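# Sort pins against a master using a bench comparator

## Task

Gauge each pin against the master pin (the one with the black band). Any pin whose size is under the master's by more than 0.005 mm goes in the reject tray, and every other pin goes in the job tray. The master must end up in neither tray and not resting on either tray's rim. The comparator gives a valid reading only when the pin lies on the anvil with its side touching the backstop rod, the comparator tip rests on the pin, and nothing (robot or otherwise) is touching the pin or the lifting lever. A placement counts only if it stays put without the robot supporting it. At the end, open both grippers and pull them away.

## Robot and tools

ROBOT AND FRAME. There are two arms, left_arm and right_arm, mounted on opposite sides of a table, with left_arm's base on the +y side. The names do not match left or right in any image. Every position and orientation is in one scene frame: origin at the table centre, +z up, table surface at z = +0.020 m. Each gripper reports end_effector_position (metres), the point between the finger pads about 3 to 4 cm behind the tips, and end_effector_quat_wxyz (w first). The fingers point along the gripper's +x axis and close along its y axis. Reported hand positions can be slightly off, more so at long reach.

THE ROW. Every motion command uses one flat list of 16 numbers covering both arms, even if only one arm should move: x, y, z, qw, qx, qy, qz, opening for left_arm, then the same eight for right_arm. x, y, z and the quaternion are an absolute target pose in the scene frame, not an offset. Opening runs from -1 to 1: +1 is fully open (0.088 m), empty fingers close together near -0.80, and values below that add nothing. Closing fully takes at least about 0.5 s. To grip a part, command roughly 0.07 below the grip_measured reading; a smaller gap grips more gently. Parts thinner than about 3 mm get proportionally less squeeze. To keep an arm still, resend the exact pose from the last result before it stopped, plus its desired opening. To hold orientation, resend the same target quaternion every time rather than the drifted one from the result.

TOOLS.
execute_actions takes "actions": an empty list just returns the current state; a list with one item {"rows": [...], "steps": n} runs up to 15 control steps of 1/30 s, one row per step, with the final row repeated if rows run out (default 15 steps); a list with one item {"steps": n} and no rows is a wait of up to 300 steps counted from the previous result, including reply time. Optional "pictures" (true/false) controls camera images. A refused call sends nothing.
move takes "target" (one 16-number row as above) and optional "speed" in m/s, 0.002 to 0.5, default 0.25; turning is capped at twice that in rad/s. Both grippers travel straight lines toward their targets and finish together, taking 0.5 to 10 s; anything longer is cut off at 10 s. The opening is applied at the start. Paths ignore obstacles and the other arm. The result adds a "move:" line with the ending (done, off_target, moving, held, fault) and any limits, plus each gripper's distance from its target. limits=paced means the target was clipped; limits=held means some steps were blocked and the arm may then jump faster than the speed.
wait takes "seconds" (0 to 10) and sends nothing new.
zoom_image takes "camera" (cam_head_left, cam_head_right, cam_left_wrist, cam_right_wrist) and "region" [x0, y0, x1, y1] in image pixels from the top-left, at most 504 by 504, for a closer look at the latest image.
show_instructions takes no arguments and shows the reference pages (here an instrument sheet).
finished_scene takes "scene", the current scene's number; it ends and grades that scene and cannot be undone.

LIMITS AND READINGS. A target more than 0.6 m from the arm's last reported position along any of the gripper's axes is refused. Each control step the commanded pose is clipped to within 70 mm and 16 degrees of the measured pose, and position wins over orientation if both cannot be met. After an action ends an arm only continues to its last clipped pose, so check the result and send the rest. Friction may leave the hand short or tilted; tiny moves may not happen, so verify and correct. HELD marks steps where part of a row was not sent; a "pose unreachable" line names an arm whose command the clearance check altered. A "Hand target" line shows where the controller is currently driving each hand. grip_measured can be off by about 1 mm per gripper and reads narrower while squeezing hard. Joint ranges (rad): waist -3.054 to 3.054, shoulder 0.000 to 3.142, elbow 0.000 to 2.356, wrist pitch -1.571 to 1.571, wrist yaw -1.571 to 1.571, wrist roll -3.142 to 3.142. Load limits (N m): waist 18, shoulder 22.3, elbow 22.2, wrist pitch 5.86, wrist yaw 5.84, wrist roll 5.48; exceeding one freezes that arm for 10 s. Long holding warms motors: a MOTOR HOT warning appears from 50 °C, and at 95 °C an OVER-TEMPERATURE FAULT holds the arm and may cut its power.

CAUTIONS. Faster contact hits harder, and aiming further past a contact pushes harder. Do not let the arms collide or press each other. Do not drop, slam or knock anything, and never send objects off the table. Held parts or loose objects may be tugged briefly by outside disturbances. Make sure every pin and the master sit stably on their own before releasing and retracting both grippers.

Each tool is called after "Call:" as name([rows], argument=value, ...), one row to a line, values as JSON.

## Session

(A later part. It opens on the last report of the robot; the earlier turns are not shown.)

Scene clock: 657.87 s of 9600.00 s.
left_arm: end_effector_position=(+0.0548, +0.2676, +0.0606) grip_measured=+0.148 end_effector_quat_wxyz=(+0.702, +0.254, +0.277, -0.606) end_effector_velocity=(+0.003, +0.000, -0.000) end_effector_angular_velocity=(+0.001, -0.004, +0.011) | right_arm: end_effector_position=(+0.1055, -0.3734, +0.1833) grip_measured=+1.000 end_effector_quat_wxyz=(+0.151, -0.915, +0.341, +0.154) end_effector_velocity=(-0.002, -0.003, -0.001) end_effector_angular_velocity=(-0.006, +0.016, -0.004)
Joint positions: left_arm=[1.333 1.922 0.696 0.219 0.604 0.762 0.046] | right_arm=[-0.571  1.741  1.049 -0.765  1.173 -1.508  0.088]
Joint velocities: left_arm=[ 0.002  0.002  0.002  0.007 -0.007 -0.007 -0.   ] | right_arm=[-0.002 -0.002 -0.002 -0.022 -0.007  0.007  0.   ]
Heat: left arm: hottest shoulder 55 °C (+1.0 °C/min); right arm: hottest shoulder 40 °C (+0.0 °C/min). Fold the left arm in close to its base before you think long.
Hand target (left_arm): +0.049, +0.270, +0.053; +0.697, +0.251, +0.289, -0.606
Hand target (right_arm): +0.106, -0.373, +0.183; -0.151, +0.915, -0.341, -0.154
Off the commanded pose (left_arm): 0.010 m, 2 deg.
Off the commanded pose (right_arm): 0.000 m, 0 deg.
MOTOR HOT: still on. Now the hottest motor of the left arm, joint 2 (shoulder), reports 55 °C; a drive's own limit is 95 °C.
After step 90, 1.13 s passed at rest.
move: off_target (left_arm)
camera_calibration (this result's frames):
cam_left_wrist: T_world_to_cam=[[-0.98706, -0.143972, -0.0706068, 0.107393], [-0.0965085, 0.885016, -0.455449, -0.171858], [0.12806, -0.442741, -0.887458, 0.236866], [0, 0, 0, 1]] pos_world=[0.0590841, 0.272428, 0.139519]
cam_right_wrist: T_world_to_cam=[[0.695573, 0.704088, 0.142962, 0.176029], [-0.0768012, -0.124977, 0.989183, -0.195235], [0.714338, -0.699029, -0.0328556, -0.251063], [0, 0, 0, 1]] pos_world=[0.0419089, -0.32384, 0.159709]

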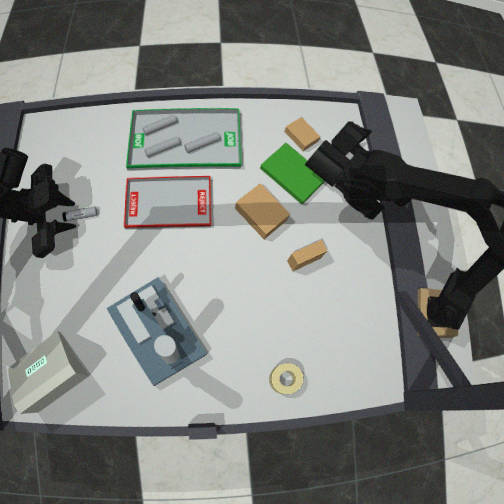

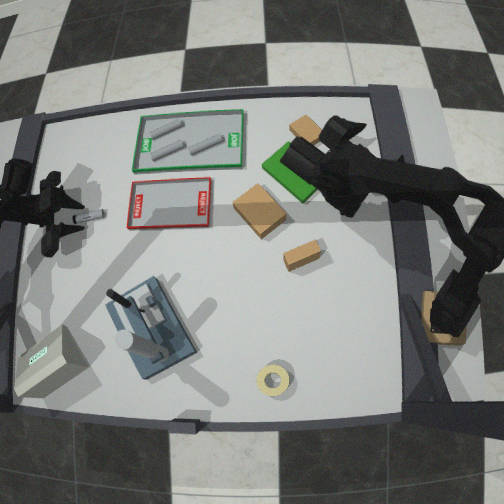

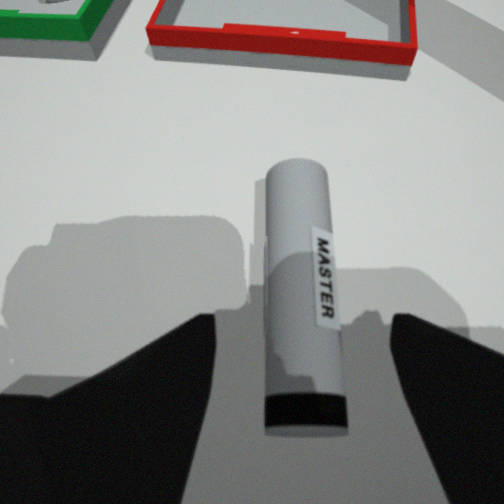

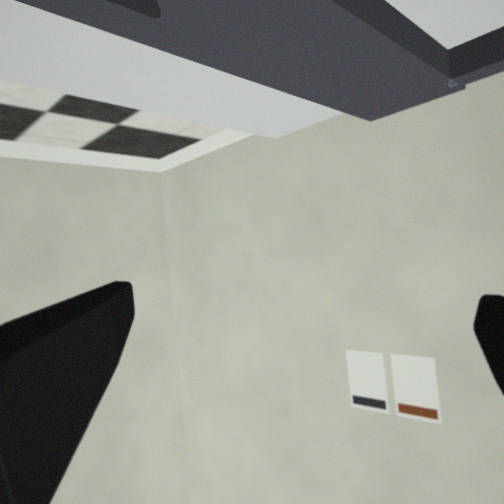

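Call:
execute_actions([
  {"rows": [[0.049,0.270,0.053,0.6973,0.2511,0.2888,-0.6062,0.05,0.1055,-0.3734,0.1833,0.151,-0.915,0.341,0.154,1.0],[0.049,0.270,0.053,0.6973,0.2511,0.2888,-0.6062,-0.05,0.1055,-0.3734,0.1833,0.151,-0.915,0.341,0.154,1.0],[0.049,0.270,0.053,0.6973,0.2511,0.2888,-0.6062,-0.15,0.1055,-0.3734,0.1833,0.151,-0.915,0.341,0.154,1.0],[0.049,0.270,0.053,0.6973,0.2511,0.2888,-0.6062,-0.24,0.1055,-0.3734,0.1833,0.151,-0.915,0.341,0.154,1.0],[0.049,0.270,0.053,0.6973,0.2511,0.2888,-0.6062,-0.30,0.1055,-0.3734,0.1833,0.151,-0.915,0.341,0.154,1.0],[0.049,0.270,0.053,0.6973,0.2511,0.2888,-0.6062,-0.33,0.1055,-0.3734,0.1833,0.151,-0.915,0.341,0.154,1.0],[0.049,0.270,0.053,0.6973,0.2511,0.2888,-0.6062,-0.36,0.1055,-0.3734,0.1833,0.151,-0.915,0.341,0.154,1.0],[0.049,0.270,0.053,0.6973,0.2511,0.2888,-0.6062,-0.38,0.1055,-0.3734,0.1833,0.151,-0.915,0.341,0.154,1.0],[0.049,0.270,0.053,0.6973,0.2511,0.2888,-0.6062,-0.40,0.1055,-0.3734,0.1833,0.151,-0.915,0.341,0.154,1.0],[0.049,0.270,0.053,0.6973,0.2511,0.2888,-0.6062,-0.42,0.1055,-0.3734,0.1833,0.151,-0.915,0.341,0.154,1.0],[0.049,0.270,0.053,0.6973,0.2511,0.2888,-0.6062,-0.44,0.1055,-0.3734,0.1833,0.151,-0.915,0.341,0.154,1.0],[0.049,0.270,0.053,0.6973,0.2511,0.2888,-0.6062,-0.46,0.1055,-0.3734,0.1833,0.151,-0.915,0.341,0.154,1.0],[0.049,0.270,0.053,0.6973,0.2511,0.2888,-0.6062,-0.49,0.1055,-0.3734,0.1833,0.151,-0.915,0.341,0.154,1.0],[0.049,0.270,0.053,0.6973,0.2511,0.2888,-0.6062,-0.53,0.1055,-0.3734,0.1833,0.151,-0.915,0.341,0.154,1.0]], "steps": 15},
], pictures=false)

Call:
move(target=[0.052,0.270,0.12,0.6973,0.2511,0.2888,-0.6062,-0.53,0.1055,-0.3734,0.1833,0.151,-0.915,0.341,0.154,1.0], speed=0.08)

Call:
move(target=[-0.040,0.165,0.145,0.2352,0.3701,0.0974,-0.8934,-0.53,0.1055,-0.3734,0.1833,0.151,-0.915,0.341,0.154,1.0], speed=0.25)

Scene clock: 669.27 s of 9600.00 s.
left_arm: end_effector_position=(+0.0548, +0.2677, +0.0603) grip_measured=-0.456 end_effector_quat_wxyz=(+0.702, +0.254, +0.277, -0.605) end_effector_velocity=(-0.003, +0.002, -0.002) end_effector_angular_velocity=(+0.010, +0.013, +0.007) | right_arm: end_effector_position=(+0.1055, -0.3734, +0.1833) grip_measured=+1.000 end_effector_quat_wxyz=(+0.151, -0.915, +0.341, +0.154) end_effector_velocity=(+0.001, -0.002, +0.004) end_effector_angular_velocity=(-0.022, -0.011, -0.002)
Joint positions: left_arm=[1.333 1.923 0.696 0.22  0.604 0.761 0.017] | right_arm=[-0.571  1.741  1.049 -0.765  1.173 -1.508  0.088]
Joint velocities: left_arm=[-0.002 -0.002 -0.007 -0.007 -0.007 -0.007 -0.027] | right_arm=[-0.002 -0.002  0.002 -0.007  0.022 -0.007  0.   ]
Heat: left arm: hottest shoulder 52 °C (-6.1 °C/min); right arm: hottest shoulder 40 °C (+0.0 °C/min). Fold the left arm in close to its base before you think long.
Hand target (left_arm): +0.049, +0.270, +0.053; +0.697, +0.251, +0.289, -0.606
Hand target (right_arm): +0.106, -0.373, +0.183; -0.151, +0.915, -0.341, -0.154
Off the commanded pose (left_arm): 0.010 m, 2 deg.
Off the commanded pose (right_arm): 0.000 m, 0 deg.
MOTOR HOT: still on. Now the hottest motor of the left arm, joint 2 (shoulder), reports 52 °C; a drive's own limit is 95 °C.
Steps of this call (steps 1 to 90: nothing new was sent; then 7.90 s passed at rest; steps 91 to 105: all 15 steps of this action). Readings (end_effector_position):
91: left_arm (+0.0548, +0.2676, +0.0604) | right_arm (+0.1055, -0.3734, +0.1833)
92: left_arm (+0.0548, +0.2676, +0.0604) | right_arm (+0.1055, -0.3734, +0.1833)
94: left_arm (+0.0547, +0.2677, +0.0603) | right_arm (+0.1055, -0.3734, +0.1833)
98: left_arm (+0.0547, +0.2677, +0.0603) | right_arm (+0.1055, -0.3734, +0.1833)
105: the state above

Scene clock: 670.63 s of 9600.00 s.
left_arm: end_effector_position=(+0.0459, +0.2730, +0.1105) grip_measured=-0.464 end_effector_quat_wxyz=(+0.692, +0.249, +0.303, -0.607) end_effector_velocity=(-0.007, +0.002, -0.003) end_effector_angular_velocity=(+0.011, +0.040, -0.001) | right_arm: end_effector_position=(+0.1055, -0.3734, +0.1833) grip_measured=+1.000 end_effector_quat_wxyz=(+0.151, -0.915, +0.341, +0.154) end_effector_velocity=(-0.001, -0.004, +0.002) end_effector_angular_velocity=(-0.018, -0.013, -0.008)
Joint positions: left_arm=[ 1.333  1.724  0.757 -0.097  0.6    0.761  0.016] | right_arm=[-0.571  1.741  1.049 -0.765  1.173 -1.508  0.088]
Joint velocities: left_arm=[-0.002 -0.002 -0.002 -0.037  0.007 -0.007 -0.   ] | right_arm=[-0.002 -0.002 -0.007 -0.007  0.022  0.007  0.   ]
Heat: left arm: hottest shoulder 52 °C (-6.1 °C/min); right arm: hottest shoulder 40 °C (+0.0 °C/min). Fold the left arm in close to its base before you think long.
Hand target (left_arm): +0.051, +0.270, +0.120; +0.697, +0.251, +0.289, -0.606
Hand target (right_arm): +0.106, -0.373, +0.183; -0.151, +0.915, -0.341, -0.154
Off the commanded pose (left_arm): 0.012 m, 2 deg.
Off the commanded pose (right_arm): 0.000 m, 0 deg.
MOTOR HOT: still on. Now the hottest motor of the left arm, joint 2 (shoulder), reports 52 °C; a drive's own limit is 95 °C.
move: off_target (left_arm)
camera_calibration (this result's frames):
cam_left_wrist: T_world_to_cam=[[-0.989091, -0.144703, -0.0275688, 0.0984499], [-0.119545, 0.897857, -0.423747, -0.160699], [0.0860703, -0.415829, -0.905361, 0.281296], [0, 0, 0, 1]] pos_world=[0.053954, 0.275502, 0.189293]
cam_right_wrist: T_world_to_cam=[[0.695573, 0.704088, 0.142962, 0.176029], [-0.0768012, -0.124977, 0.989183, -0.195235], [0.714338, -0.699029, -0.0328556, -0.251063], [0, 0, 0, 1]] pos_world=[0.0419089, -0.32384, 0.159709]

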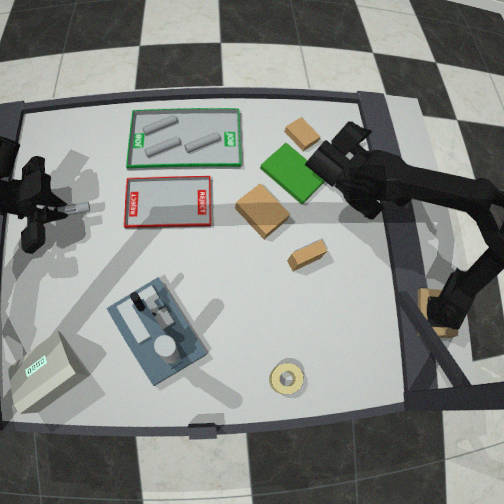

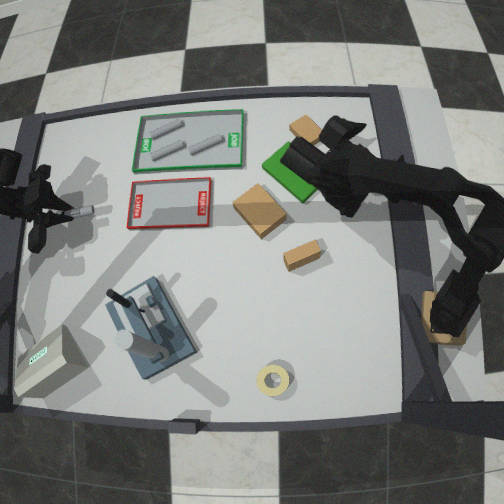

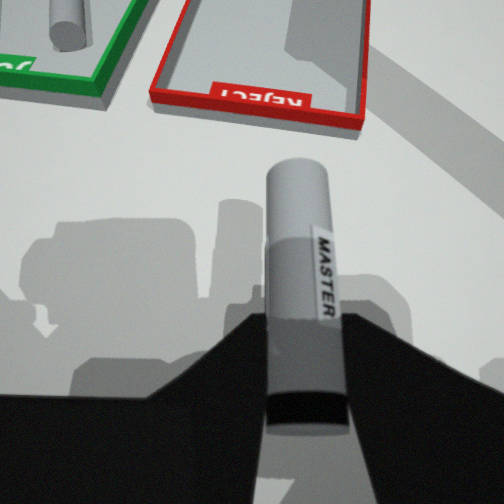

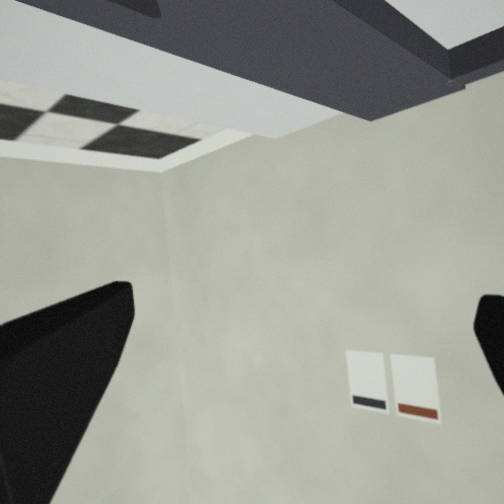

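Scene clock: 673.47 s of 9600.00 s.
left_arm: end_effector_position=(-0.0411, +0.1675, +0.1469) grip_measured=-0.464 end_effector_quat_wxyz=(+0.236, +0.373, +0.098, -0.892) end_effector_velocity=(-0.002, -0.001, +0.001) end_effector_angular_velocity=(+0.009, +0.000, -0.014) | right_arm: end_effector_position=(+0.1055, -0.3734, +0.1833) grip_measured=+1.000 end_effector_quat_wxyz=(+0.151, -0.915, +0.341, +0.154) end_effector_velocity=(-0.002, -0.004, -0.003) end_effector_angular_velocity=(-0.007, +0.035, -0.002)
Joint positions: left_arm=[ 0.999  2.172  1.599 -1.207  0.757  1.873  0.016] | right_arm=[-0.571  1.741  1.049 -0.765  1.173 -1.508  0.088]
Joint velocities: left_arm=[-0.007  0.007  0.017 -0.022 -0.007  0.007  0.   ] | right_arm=[-0.007 -0.002 -0.002 -0.022 -0.022 -0.007  0.   ]
Heat: left arm: hottest shoulder 52 °C (-7.0 °C/min); right arm: hottest shoulder 40 °C (+0.0 °C/min). Fold the left arm in close to its base before you think long.
Hand target (left_arm): -0.041, +0.165, +0.145; -0.234, -0.371, -0.096, +0.894
Hand target (right_arm): +0.106, -0.373, +0.183; -0.151, +0.915, -0.341, -0.154
Off the commanded pose (left_arm): 0.003 m, 0 deg.
Off the commanded pose (right_arm): 0.000 m, 0 deg.
MOTOR HOT: still on. Now the hottest motor of the left arm, joint 2 (shoulder), reports 52 °C; a drive's own limit is 95 °C.
move: done
camera_calibration (this result's frames):
cam_left_wrist: T_world_to_cam=[[-0.499393, 0.864875, -0.0509691, -0.147421], [0.790066, 0.430477, -0.436445, 0.056615], [-0.35553, -0.258227, -0.898286, 0.232242], [0, 0, 0, 1]] pos_world=[-0.0357817, 0.1631, 0.225815]
cam_right_wrist: T_world_to_cam=[[0.695573, 0.704088, 0.142962, 0.176029], [-0.0768012, -0.124977, 0.989183, -0.195235], [0.714338, -0.699029, -0.0328556, -0.251063], [0, 0, 0, 1]] pos_world=[0.0419089, -0.32384, 0.159709]

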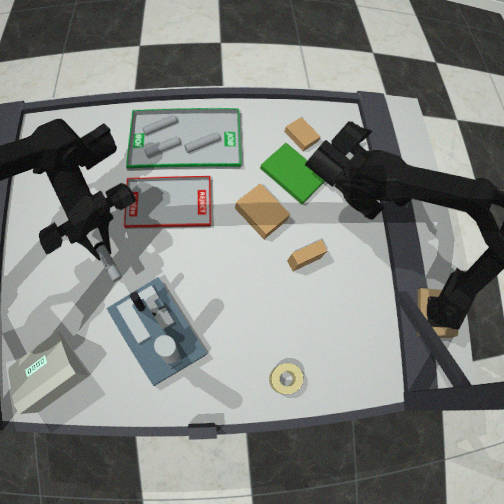

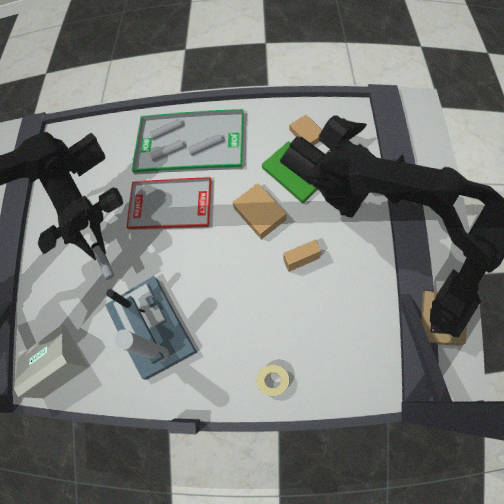

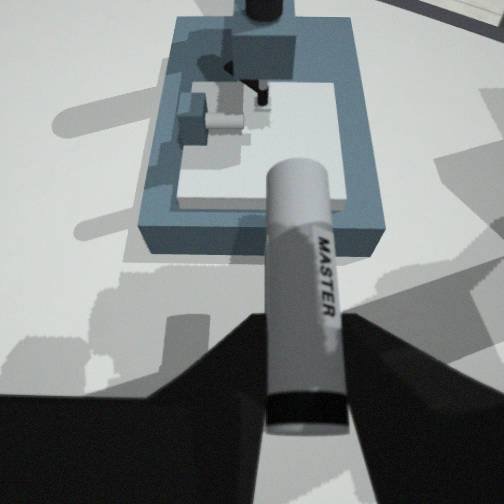

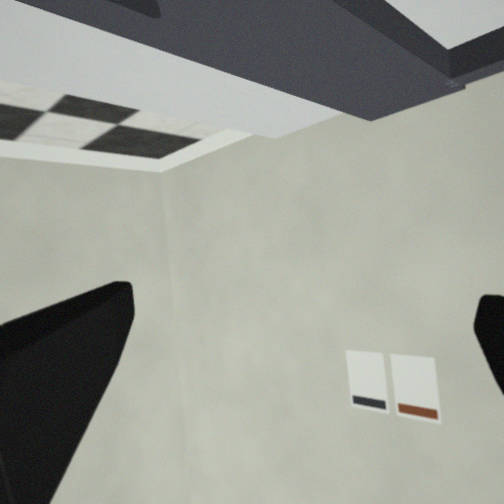

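Call:
move(target=[-0.0892,0.1516,0.110,0.2352,0.3701,0.0974,-0.8934,-0.53,0.1055,-0.3734,0.1833,0.151,-0.915,0.341,0.154,1.0], speed=0.06)

Call:
move(target=[-0.127,0.1342,0.105,0.2352,0.3701,0.0974,-0.8934,-0.53,0.1055,-0.3734,0.1833,0.151,-0.915,0.341,0.154,1.0], speed=0.025)

Scene clock: 677.07 s of 9600.00 s.
left_arm: end_effector_position=(-0.0865, +0.1507, +0.1052) grip_measured=-0.464 end_effector_quat_wxyz=(+0.233, +0.373, +0.101, -0.893) end_effector_velocity=(+0.001, -0.001, +0.003) end_effector_angular_velocity=(-0.005, -0.013, +0.002) | right_arm: end_effector_position=(+0.1055, -0.3734, +0.1833) grip_measured=+1.000 end_effector_quat_wxyz=(+0.151, -0.915, +0.341, +0.154) end_effector_velocity=(-0.002, -0.005, -0.002) end_effector_angular_velocity=(-0.021, +0.027, -0.004)
Joint positions: left_arm=[ 0.879  2.163  1.408 -0.923  0.772  1.716  0.016] | right_arm=[-0.571  1.741  1.049 -0.765  1.173 -1.508  0.088]
Joint velocities: left_arm=[-0.002 -0.012 -0.002  0.007 -0.007 -0.007 -0.   ] | right_arm=[-0.007 -0.002 -0.007 -0.022 -0.007 -0.007  0.   ]
Heat: left arm: hottest shoulder 52 °C (-7.1 °C/min); right arm: hottest shoulder 40 °C (+0.0 °C/min). Fold the left arm in close to its base before you think long.
Hand target (left_arm): -0.089, +0.151, +0.110; -0.235, -0.370, -0.097, +0.893
Hand target (right_arm): +0.106, -0.373, +0.183; -0.151, +0.915, -0.341, -0.154
Off the commanded pose (left_arm): 0.006 m, 1 deg.
Off the commanded pose (right_arm): 0.000 m, 0 deg.
MOTOR HOT: still on. Now the hottest motor of the left arm, joint 2 (shoulder), reports 52 °C; a drive's own limit is 95 °C.
move: done
camera_calibration (this result's frames):
cam_left_wrist: T_world_to_cam=[[-0.494827, 0.867897, -0.0436157, -0.158559], [0.791441, 0.429373, -0.435041, 0.0816263], [-0.358843, -0.249789, -0.899354, 0.17289], [0, 0, 0, 1]] pos_world=[-0.0810214, 0.145751, 0.184084]
cam_right_wrist: T_world_to_cam=[[0.695573, 0.704088, 0.142962, 0.176029], [-0.0768012, -0.124977, 0.989183, -0.195235], [0.714338, -0.699029, -0.0328556, -0.251063], [0, 0, 0, 1]] pos_world=[0.0419089, -0.32384, 0.159709]

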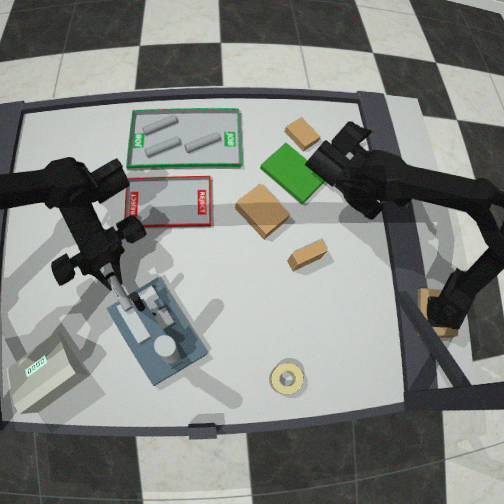

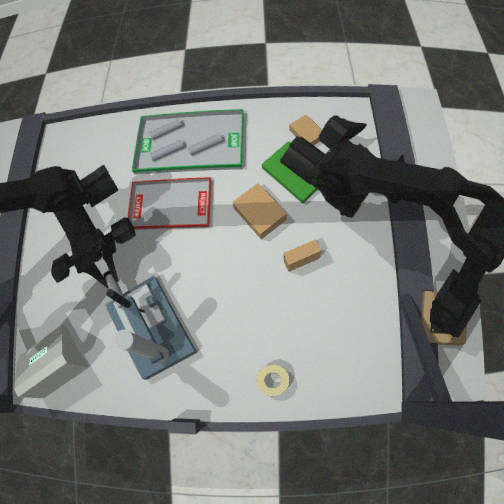

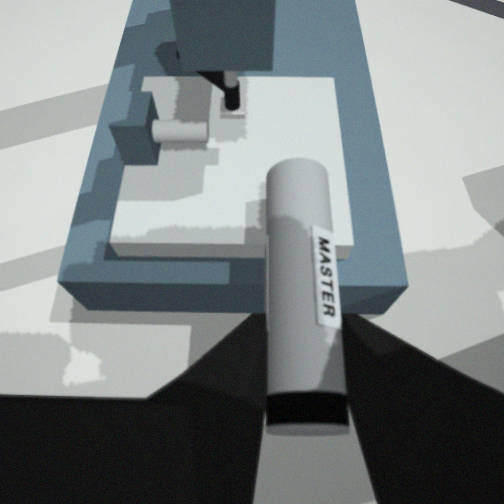

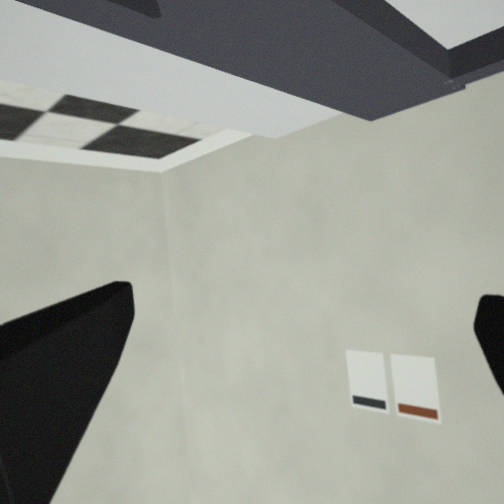

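Scene clock: 679.10 s of 9600.00 s.
left_arm: end_effector_position=(-0.1234, +0.1322, +0.1034) grip_measured=-0.464 end_effector_quat_wxyz=(+0.236, +0.372, +0.097, -0.893) end_effector_velocity=(-0.001, +0.002, -0.003) end_effector_angular_velocity=(+0.019, +0.002, +0.013) | right_arm: end_effector_position=(+0.1055, -0.3734, +0.1833) grip_measured=+1.000 end_effector_quat_wxyz=(+0.151, -0.915, +0.341, +0.154) end_effector_velocity=(-0.001, -0.002, -0.001) end_effector_angular_velocity=(+0.005, +0.006, -0.004)
Joint positions: left_arm=[ 0.772  2.123  1.333 -0.77   0.782  1.559  0.016] | right_arm=[-0.571  1.741  1.049 -0.765  1.173 -1.508  0.088]
Joint velocities: left_arm=[-0.002 -0.002 -0.012  0.007 -0.007 -0.022 -0.   ] | right_arm=[-0.002 -0.002 -0.002 -0.007 -0.007  0.007  0.   ]
Heat: left arm: hottest shoulder 53 °C (-7.1 °C/min); right arm: hottest shoulder 40 °C (+0.0 °C/min). Fold the left arm in close to its base before you think long.
Hand target (left_arm): -0.127, +0.134, +0.105; -0.235, -0.370, -0.097, +0.893
Hand target (right_arm): +0.106, -0.373, +0.183; -0.151, +0.915, -0.341, -0.154
Off the commanded pose (left_arm): 0.004 m, 0 deg.
Off the commanded pose (right_arm): 0.000 m, 0 deg.
MOTOR HOT: still on. Now the hottest motor of the left arm, joint 2 (shoulder), reports 53 °C; a drive's own limit is 95 °C.
move: done
camera_calibration (this result's frames):
cam_left_wrist: T_world_to_cam=[[-0.498523, 0.865322, -0.0518868, -0.16009], [0.789555, 0.428532, -0.439276, 0.118321], [-0.357881, -0.259957, -0.896852, 0.154572], [0, 0, 0, 1]] pos_world=[-0.117911, 0.128008, 0.182297]
cam_right_wrist: T_world_to_cam=[[0.695573, 0.704088, 0.142962, 0.176029], [-0.0768012, -0.124977, 0.989183, -0.195235], [0.714338, -0.699029, -0.0328556, -0.251063], [0, 0, 0, 1]] pos_world=[0.0419089, -0.32384, 0.159709]

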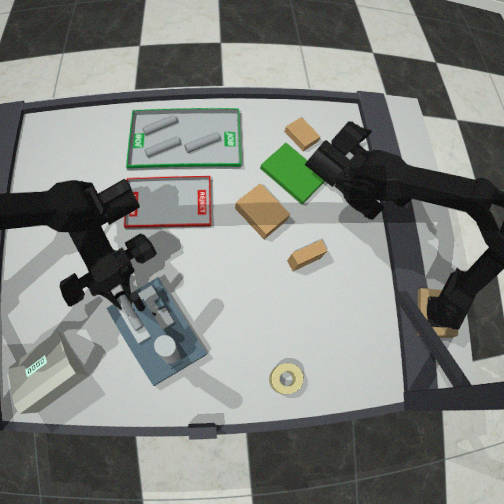

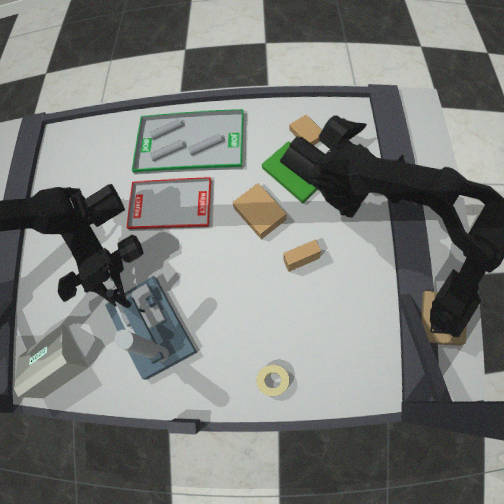

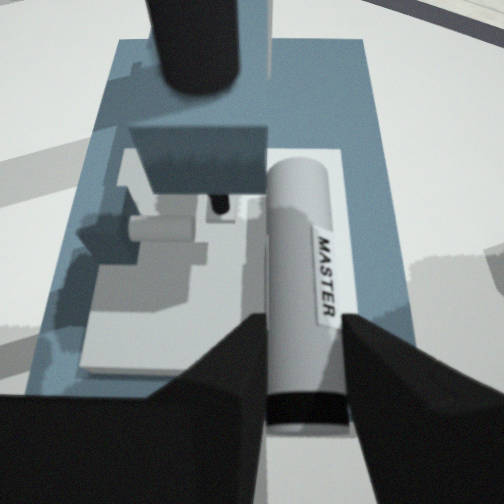

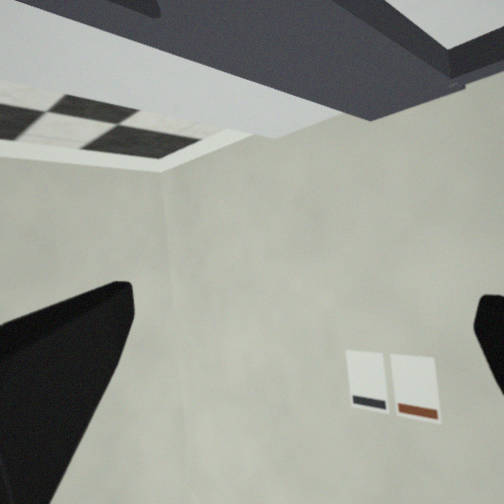

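Call:
move(target=[-0.1181,0.1242,0.092,0.2352,0.3701,0.0974,-0.8934,-0.53,0.1055,-0.3734,0.1833,0.151,-0.915,0.341,0.154,1.0], speed=0.012)

Call:
move(target=[-0.1113,0.1103,0.0935,0.2352,0.3701,0.0974,-0.8934,-0.53,0.1055,-0.3734,0.1833,0.151,-0.915,0.341,0.154,1.0], speed=0.008)

Scene clock: 683.27 s of 9600.00 s.
left_arm: end_effector_position=(-0.1208, +0.1249, +0.1021) grip_measured=-0.464 end_effector_quat_wxyz=(+0.238, +0.366, +0.092, -0.895) end_effector_velocity=(-0.001, +0.002, -0.000) end_effector_angular_velocity=(+0.023, +0.005, +0.003) | right_arm: end_effector_position=(+0.1055, -0.3734, +0.1833) grip_measured=+1.000 end_effector_quat_wxyz=(+0.151, -0.915, +0.341, +0.154) end_effector_velocity=(-0.000, -0.003, -0.001) end_effector_angular_velocity=(-0.006, +0.015, -0.004)
Joint positions: left_arm=[ 0.772  2.15   1.365 -0.769  0.796  1.56   0.016] | right_arm=[-0.571  1.741  1.049 -0.765  1.173 -1.508  0.088]
Joint velocities: left_arm=[-0.002  0.002  0.007 -0.022 -0.007 -0.007 -0.   ] | right_arm=[-0.007 -0.002 -0.002 -0.007 -0.007 -0.007  0.   ]
Heat: left arm: hottest shoulder 53 °C (-7.1 °C/min); right arm: hottest shoulder 40 °C (+0.0 °C/min). Fold the left arm in close to its base before you think long.
Hand target (left_arm): -0.118, +0.124, +0.092; -0.235, -0.370, -0.097, +0.893
Hand target (right_arm): +0.106, -0.373, +0.183; -0.151, +0.915, -0.341, -0.154
Off the commanded pose (left_arm): 0.010 m, 1 deg.
Off the commanded pose (right_arm): 0.000 m, 0 deg.
MOTOR HOT: still on. Now the hottest motor of the left arm, joint 2 (shoulder), reports 53 °C; a drive's own limit is 95 °C.
move: off_target (left_arm)
camera_calibration (this result's frames):
cam_left_wrist: T_world_to_cam=[[-0.498481, 0.864943, -0.058217, -0.151786], [0.785893, 0.422535, -0.451482, 0.120407], [-0.365908, -0.270808, -0.890379, 0.152161], [0, 0, 0, 1]] pos_world=[-0.114613, 0.121617, 0.181006]
cam_right_wrist: T_world_to_cam=[[0.695573, 0.704088, 0.142962, 0.176029], [-0.0768012, -0.124977, 0.989183, -0.195235], [0.714338, -0.699029, -0.0328556, -0.251063], [0, 0, 0, 1]] pos_world=[0.0419089, -0.32384, 0.159709]

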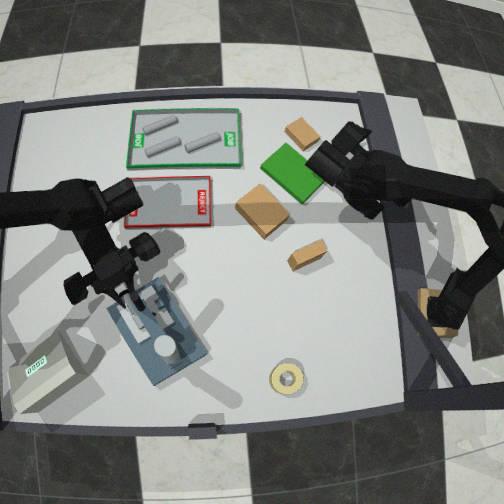

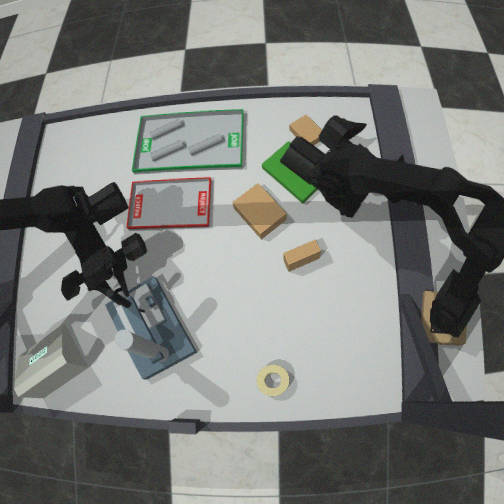

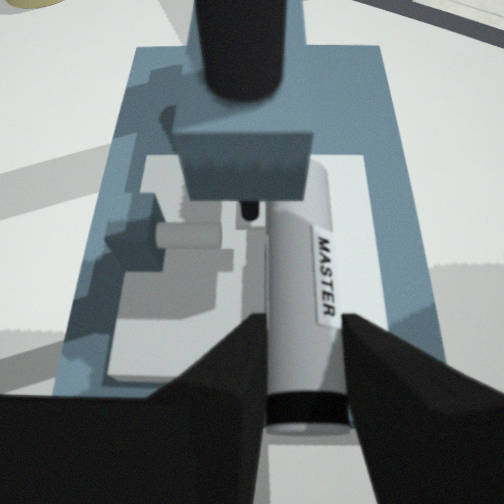

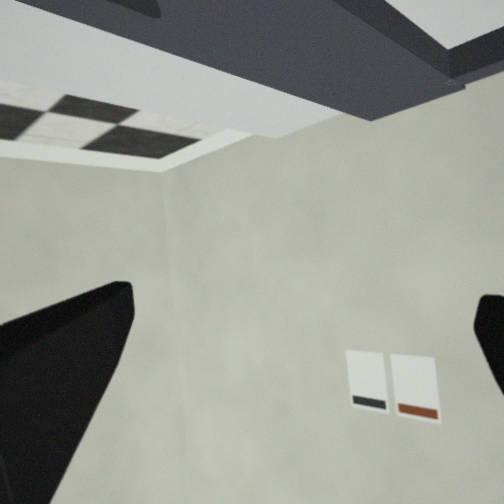

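Scene clock: 685.90 s of 9600.00 s.
left_arm: end_effector_position=(-0.1139, +0.1126, +0.1029) grip_measured=-0.464 end_effector_quat_wxyz=(+0.237, +0.366, +0.094, -0.895) end_effector_velocity=(-0.006, +0.006, -0.000) end_effector_angular_velocity=(+0.040, +0.014, -0.002) | right_arm: end_effector_position=(+0.1055, -0.3734, +0.1833) grip_measured=+1.000 end_effector_quat_wxyz=(+0.151, -0.915, +0.341, +0.154) end_effector_velocity=(+0.000, -0.000, -0.001) end_effector_angular_velocity=(+0.005, +0.005, +0.001)
Joint positions: left_arm=[ 0.772  2.197  1.447 -0.809  0.796  1.56   0.016] | right_arm=[-0.571  1.741  1.049 -0.765  1.173 -1.508  0.088]
Joint velocities: left_arm=[-0.007 -0.002 -0.002 -0.037 -0.007 -0.007 -0.   ] | right_arm=[-0.002 -0.002 -0.002  0.007 -0.007 -0.007  0.   ]
Heat: left arm: hottest shoulder 53 °C (-7.1 °C/min); right arm: hottest shoulder 40 °C (+0.0 °C/min). Fold the left arm in close to its base before you think long.
Hand target (left_arm): -0.111, +0.111, +0.094; -0.235, -0.370, -0.097, +0.893
Hand target (right_arm): +0.106, -0.373, +0.183; -0.151, +0.915, -0.341, -0.154
Off the commanded pose (left_arm): 0.010 m, 1 deg.
Off the commanded pose (right_arm): 0.000 m, 0 deg.
MOTOR HOT: still on. Now the hottest motor of the left arm, joint 2 (shoulder), reports 53 °C; a drive's own limit is 95 °C.
move: off_target (left_arm)
camera_calibration (this result's frames):
cam_left_wrist: T_world_to_cam=[[-0.498576, 0.865113, -0.0547896, -0.138068], [0.785138, 0.423889, -0.451527, 0.12036], [-0.367397, -0.268138, -0.890574, 0.151643], [0, 0, 0, 1]] pos_world=[-0.107624, 0.109087, 0.181831]
cam_right_wrist: T_world_to_cam=[[0.695573, 0.704088, 0.142962, 0.176029], [-0.0768012, -0.124977, 0.989183, -0.195235], [0.714338, -0.699029, -0.0328556, -0.251063], [0, 0, 0, 1]] pos_world=[0.0419089, -0.32384, 0.159709]

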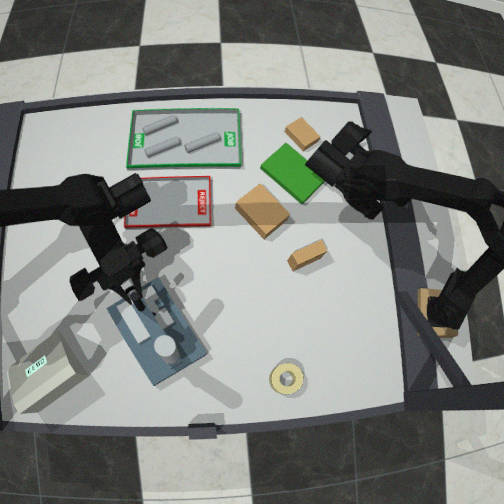

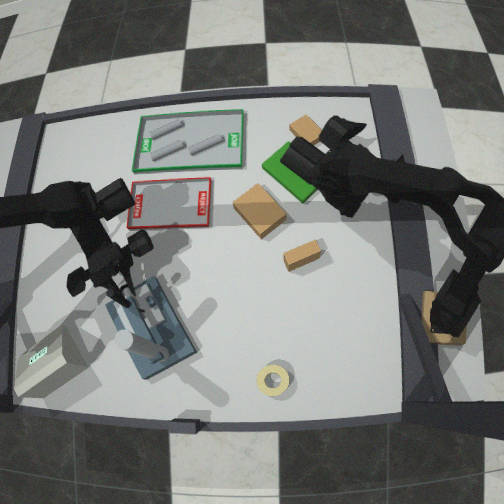

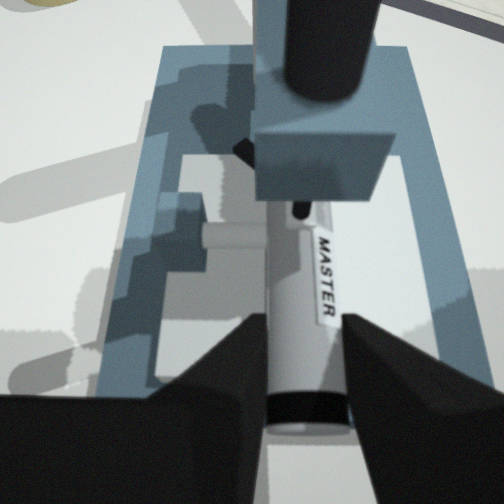

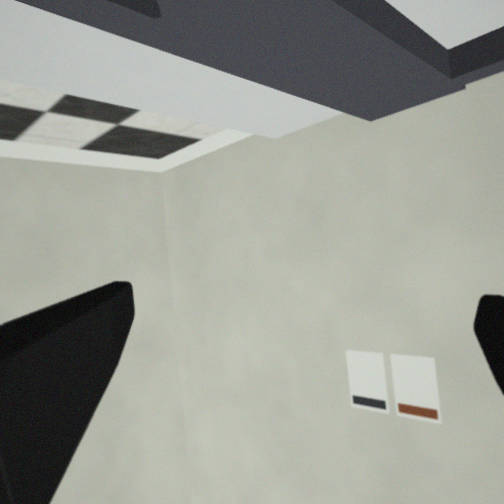

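Call:
move(target=[-0.1125,0.1115,0.096,0.2352,0.3701,0.0974,-0.8934,-0.23,0.1055,-0.3734,0.1833,0.151,-0.915,0.341,0.154,1.0], speed=0.008)

Call:
zoom_image(camera="cam_head_left", region=[20, 348, 56, 384])

Scene clock: 689.93 s of 9600.00 s.
left_arm: end_effector_position=(-0.1128, +0.1123, +0.1019) grip_measured=-0.232 end_effector_quat_wxyz=(+0.238, +0.370, +0.093, -0.893) end_effector_velocity=(-0.000, +0.000, +0.001) end_effector_angular_velocity=(+0.010, -0.003, +0.003) | right_arm: end_effector_position=(+0.1055, -0.3734, +0.1833) grip_measured=+1.000 end_effector_quat_wxyz=(+0.151, -0.915, +0.341, +0.154) end_effector_velocity=(-0.003, -0.001, -0.003) end_effector_angular_velocity=(-0.021, +0.027, +0.006)
Joint positions: left_arm=[ 0.772  2.197  1.448 -0.805  0.788  1.56   0.028] | right_arm=[-0.571  1.741  1.049 -0.765  1.173 -1.508  0.088]
Joint velocities: left_arm=[-0.002 -0.002  0.002 -0.007 -0.007 -0.007  0.   ] | right_arm=[ 0.002  0.002 -0.002 -0.022 -0.007 -0.007  0.   ]
Heat: left arm: hottest shoulder 52 °C (-8.1 °C/min); right arm: hottest shoulder 40 °C (+0.0 °C/min). Fold the left arm in close to its base before you think long.
Hand target (left_arm): -0.112, +0.112, +0.096; -0.235, -0.370, -0.097, +0.893
Hand target (right_arm): +0.106, -0.373, +0.183; -0.151, +0.915, -0.341, -0.154
Off the commanded pose (left_arm): 0.006 m, 1 deg.
Off the commanded pose (right_arm): 0.000 m, 0 deg.
MOTOR HOT: still on. Now the hottest motor of the left arm, joint 2 (shoulder), reports 52 °C; a drive's own limit is 95 °C.
move: done
camera_calibration (this result's frames):
cam_left_wrist: T_world_to_cam=[[-0.498186, 0.865106, -0.0583279, -0.136986], [0.788971, 0.424385, -0.444322, 0.118764], [-0.359632, -0.267374, -0.893966, 0.152185], [0, 0, 0, 1]] pos_world=[-0.107216, 0.108796, 0.180828]
cam_right_wrist: T_world_to_cam=[[0.695573, 0.704088, 0.142962, 0.176029], [-0.0768012, -0.124977, 0.989183, -0.195235], [0.714338, -0.699029, -0.0328556, -0.251063], [0, 0, 0, 1]] pos_world=[0.0419089, -0.32384, 0.159709]

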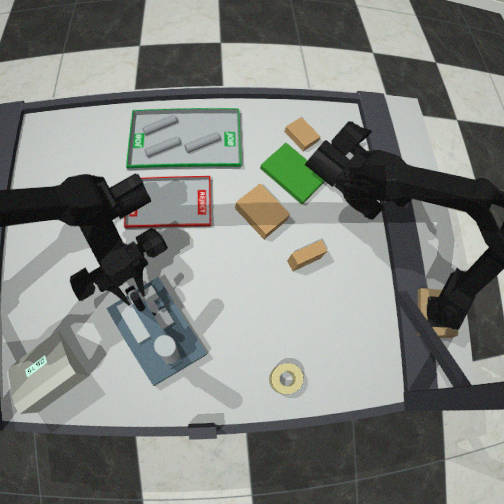

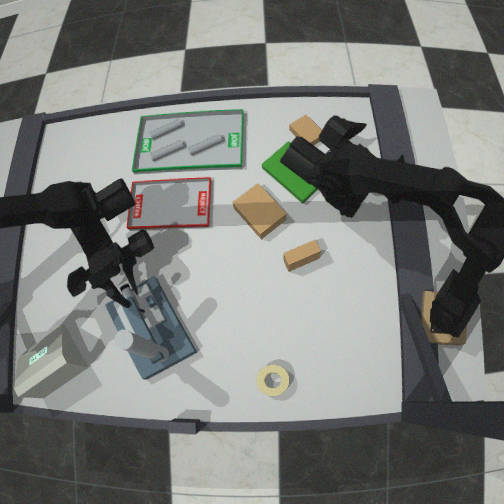

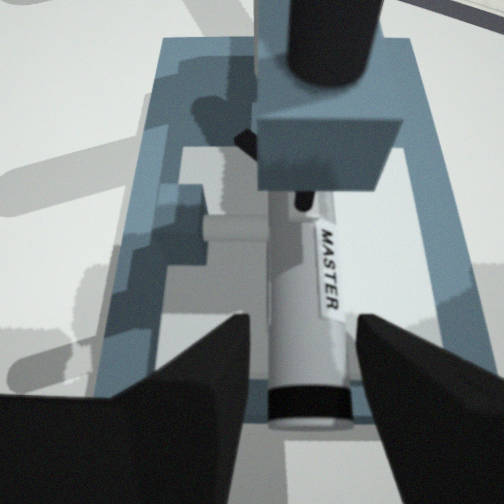

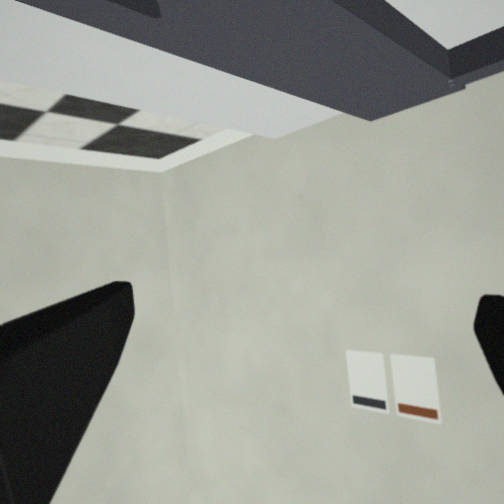

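Region (20, 348, 56, 384) of cam_head_left's 504x504 image, scaled by 14.000, with more detail than that image has.

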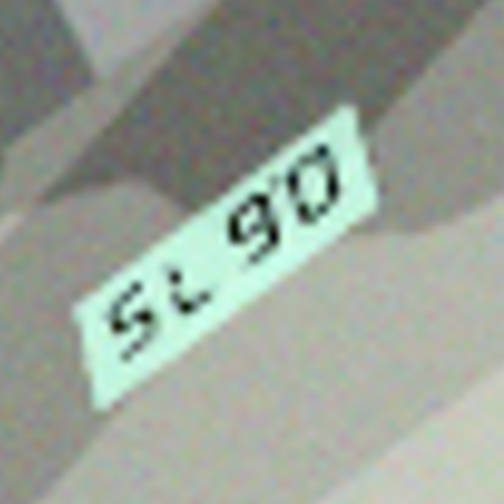

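Call:
zoom_image(camera="cam_head_left", region=[270, 95, 430, 255])

Call:
zoom_image(camera="cam_head_right", region=[270, 95, 430, 255])

Region (270, 95, 430, 255) of cam_head_left's 504x504 image, scaled by 3.150, with more detail than that image has.

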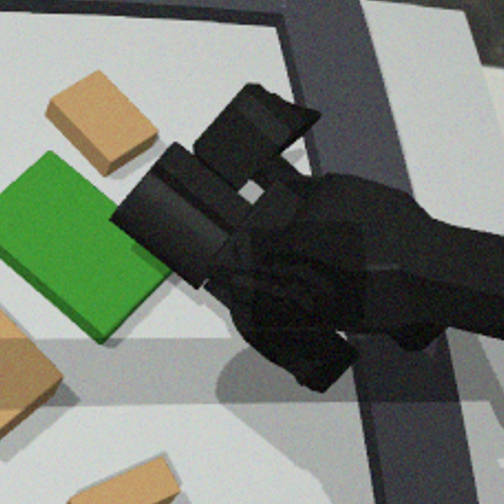

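Region (270, 95, 430, 255) of cam_head_right's 504x504 image, scaled by 3.150, with more detail than that image has.

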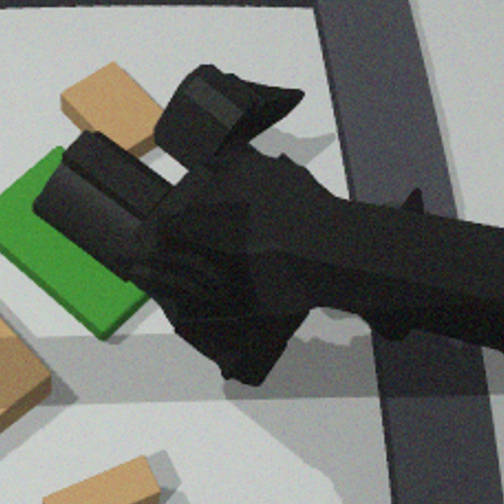

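Call:
move(target=[-0.1125,0.1115,0.096,0.2352,0.3701,0.0974,-0.8934,-0.23,-0.04,-0.40,0.20,0.151,-0.915,0.341,0.154,1.0], speed=0.15)

Scene clock: 708.20 s of 9600.00 s.
left_arm: end_effector_position=(-0.1128, +0.1124, +0.1017) grip_measured=-0.232 end_effector_quat_wxyz=(+0.237, +0.370, +0.094, -0.893) end_effector_velocity=(-0.002, +0.004, -0.000) end_effector_angular_velocity=(+0.018, +0.002, -0.007) | right_arm: end_effector_position=(-0.0382, -0.3988, +0.1982) grip_measured=+1.000 end_effector_quat_wxyz=(+0.157, -0.916, +0.330, +0.166) end_effector_velocity=(-0.002, -0.001, +0.001) end_effector_angular_velocity=(-0.006, +0.010, +0.006)
Joint positions: left_arm=[ 0.772  2.198  1.448 -0.805  0.788  1.56   0.028] | right_arm=[-0.114  1.569  0.873 -1.573  1.009 -0.596  0.088]
Joint velocities: left_arm=[-0.002 -0.002 -0.002 -0.022 -0.007  0.007 -0.   ] | right_arm=[ 0.007 -0.007 -0.002 -0.007 -0.007 -0.007  0.   ]
Heat: left arm: hottest shoulder 51 °C (-8.0 °C/min); right arm: hottest shoulder 40 °C (+0.0 °C/min). Fold the left arm in close to its base before you think long.
Hand target (left_arm): -0.113, +0.112, +0.096; -0.235, -0.370, -0.098, +0.893
Hand target (right_arm): -0.040, -0.401, +0.198; -0.157, +0.916, -0.330, -0.167
Off the commanded pose (left_arm): 0.006 m, 1 deg.
Off the commanded pose (right_arm): 0.003 m, 2 deg.
MOTOR HOT: still on. Now the hottest motor of the left arm, joint 2 (shoulder), reports 51 °C; a drive's own limit is 95 °C.
joint sent to its limit (right arm) — the command would take joint 4 (wrist pitch) past its lower limit, so that joint was sent only as far as its limit.
After step 90, 13.73 s passed at rest.
move: done
camera_calibration (this result's frames):
cam_left_wrist: T_world_to_cam=[[-0.498183, 0.865133, -0.0579523, -0.137068], [0.789034, 0.42462, -0.443985, 0.118593], [-0.359499, -0.266912, -0.894158, 0.152022], [0, 0, 0, 1]] pos_world=[-0.107207, 0.108802, 0.180642]
cam_right_wrist: T_world_to_cam=[[0.682777, 0.715391, 0.14843, 0.294681], [-0.0595012, -0.148035, 0.987191, -0.232273], [0.7282, -0.682862, -0.0585081, -0.153623], [0, 0, 0, 1]] pos_world=[-0.103154, -0.3501, 0.17657]

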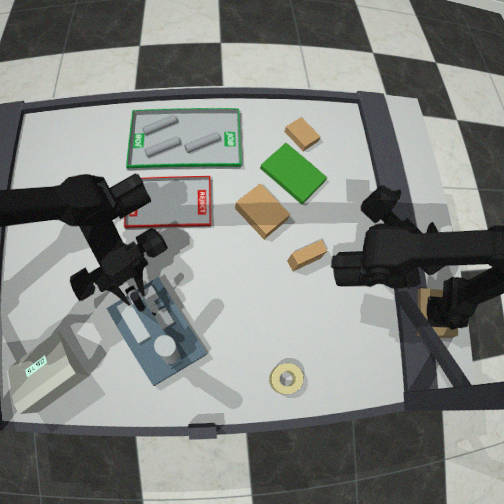

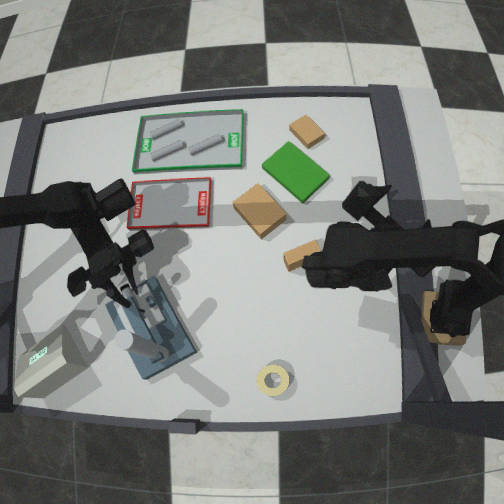

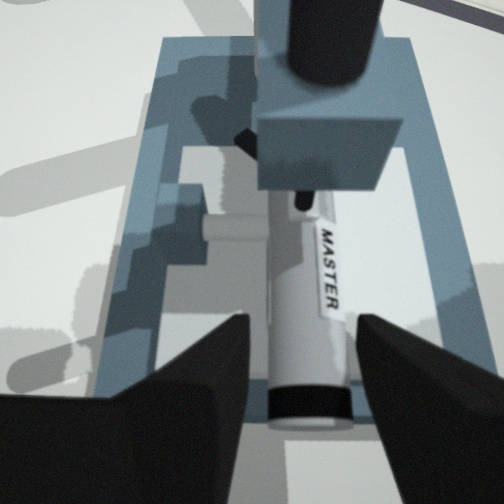

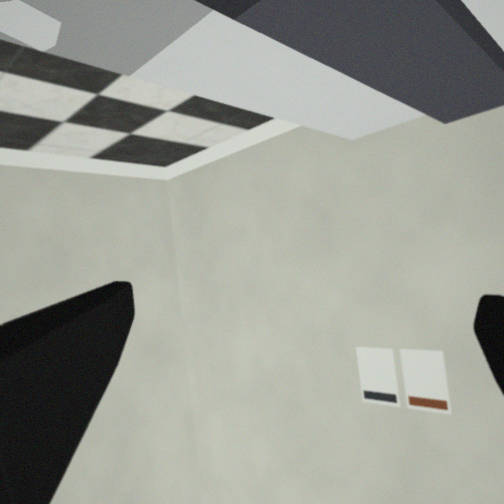

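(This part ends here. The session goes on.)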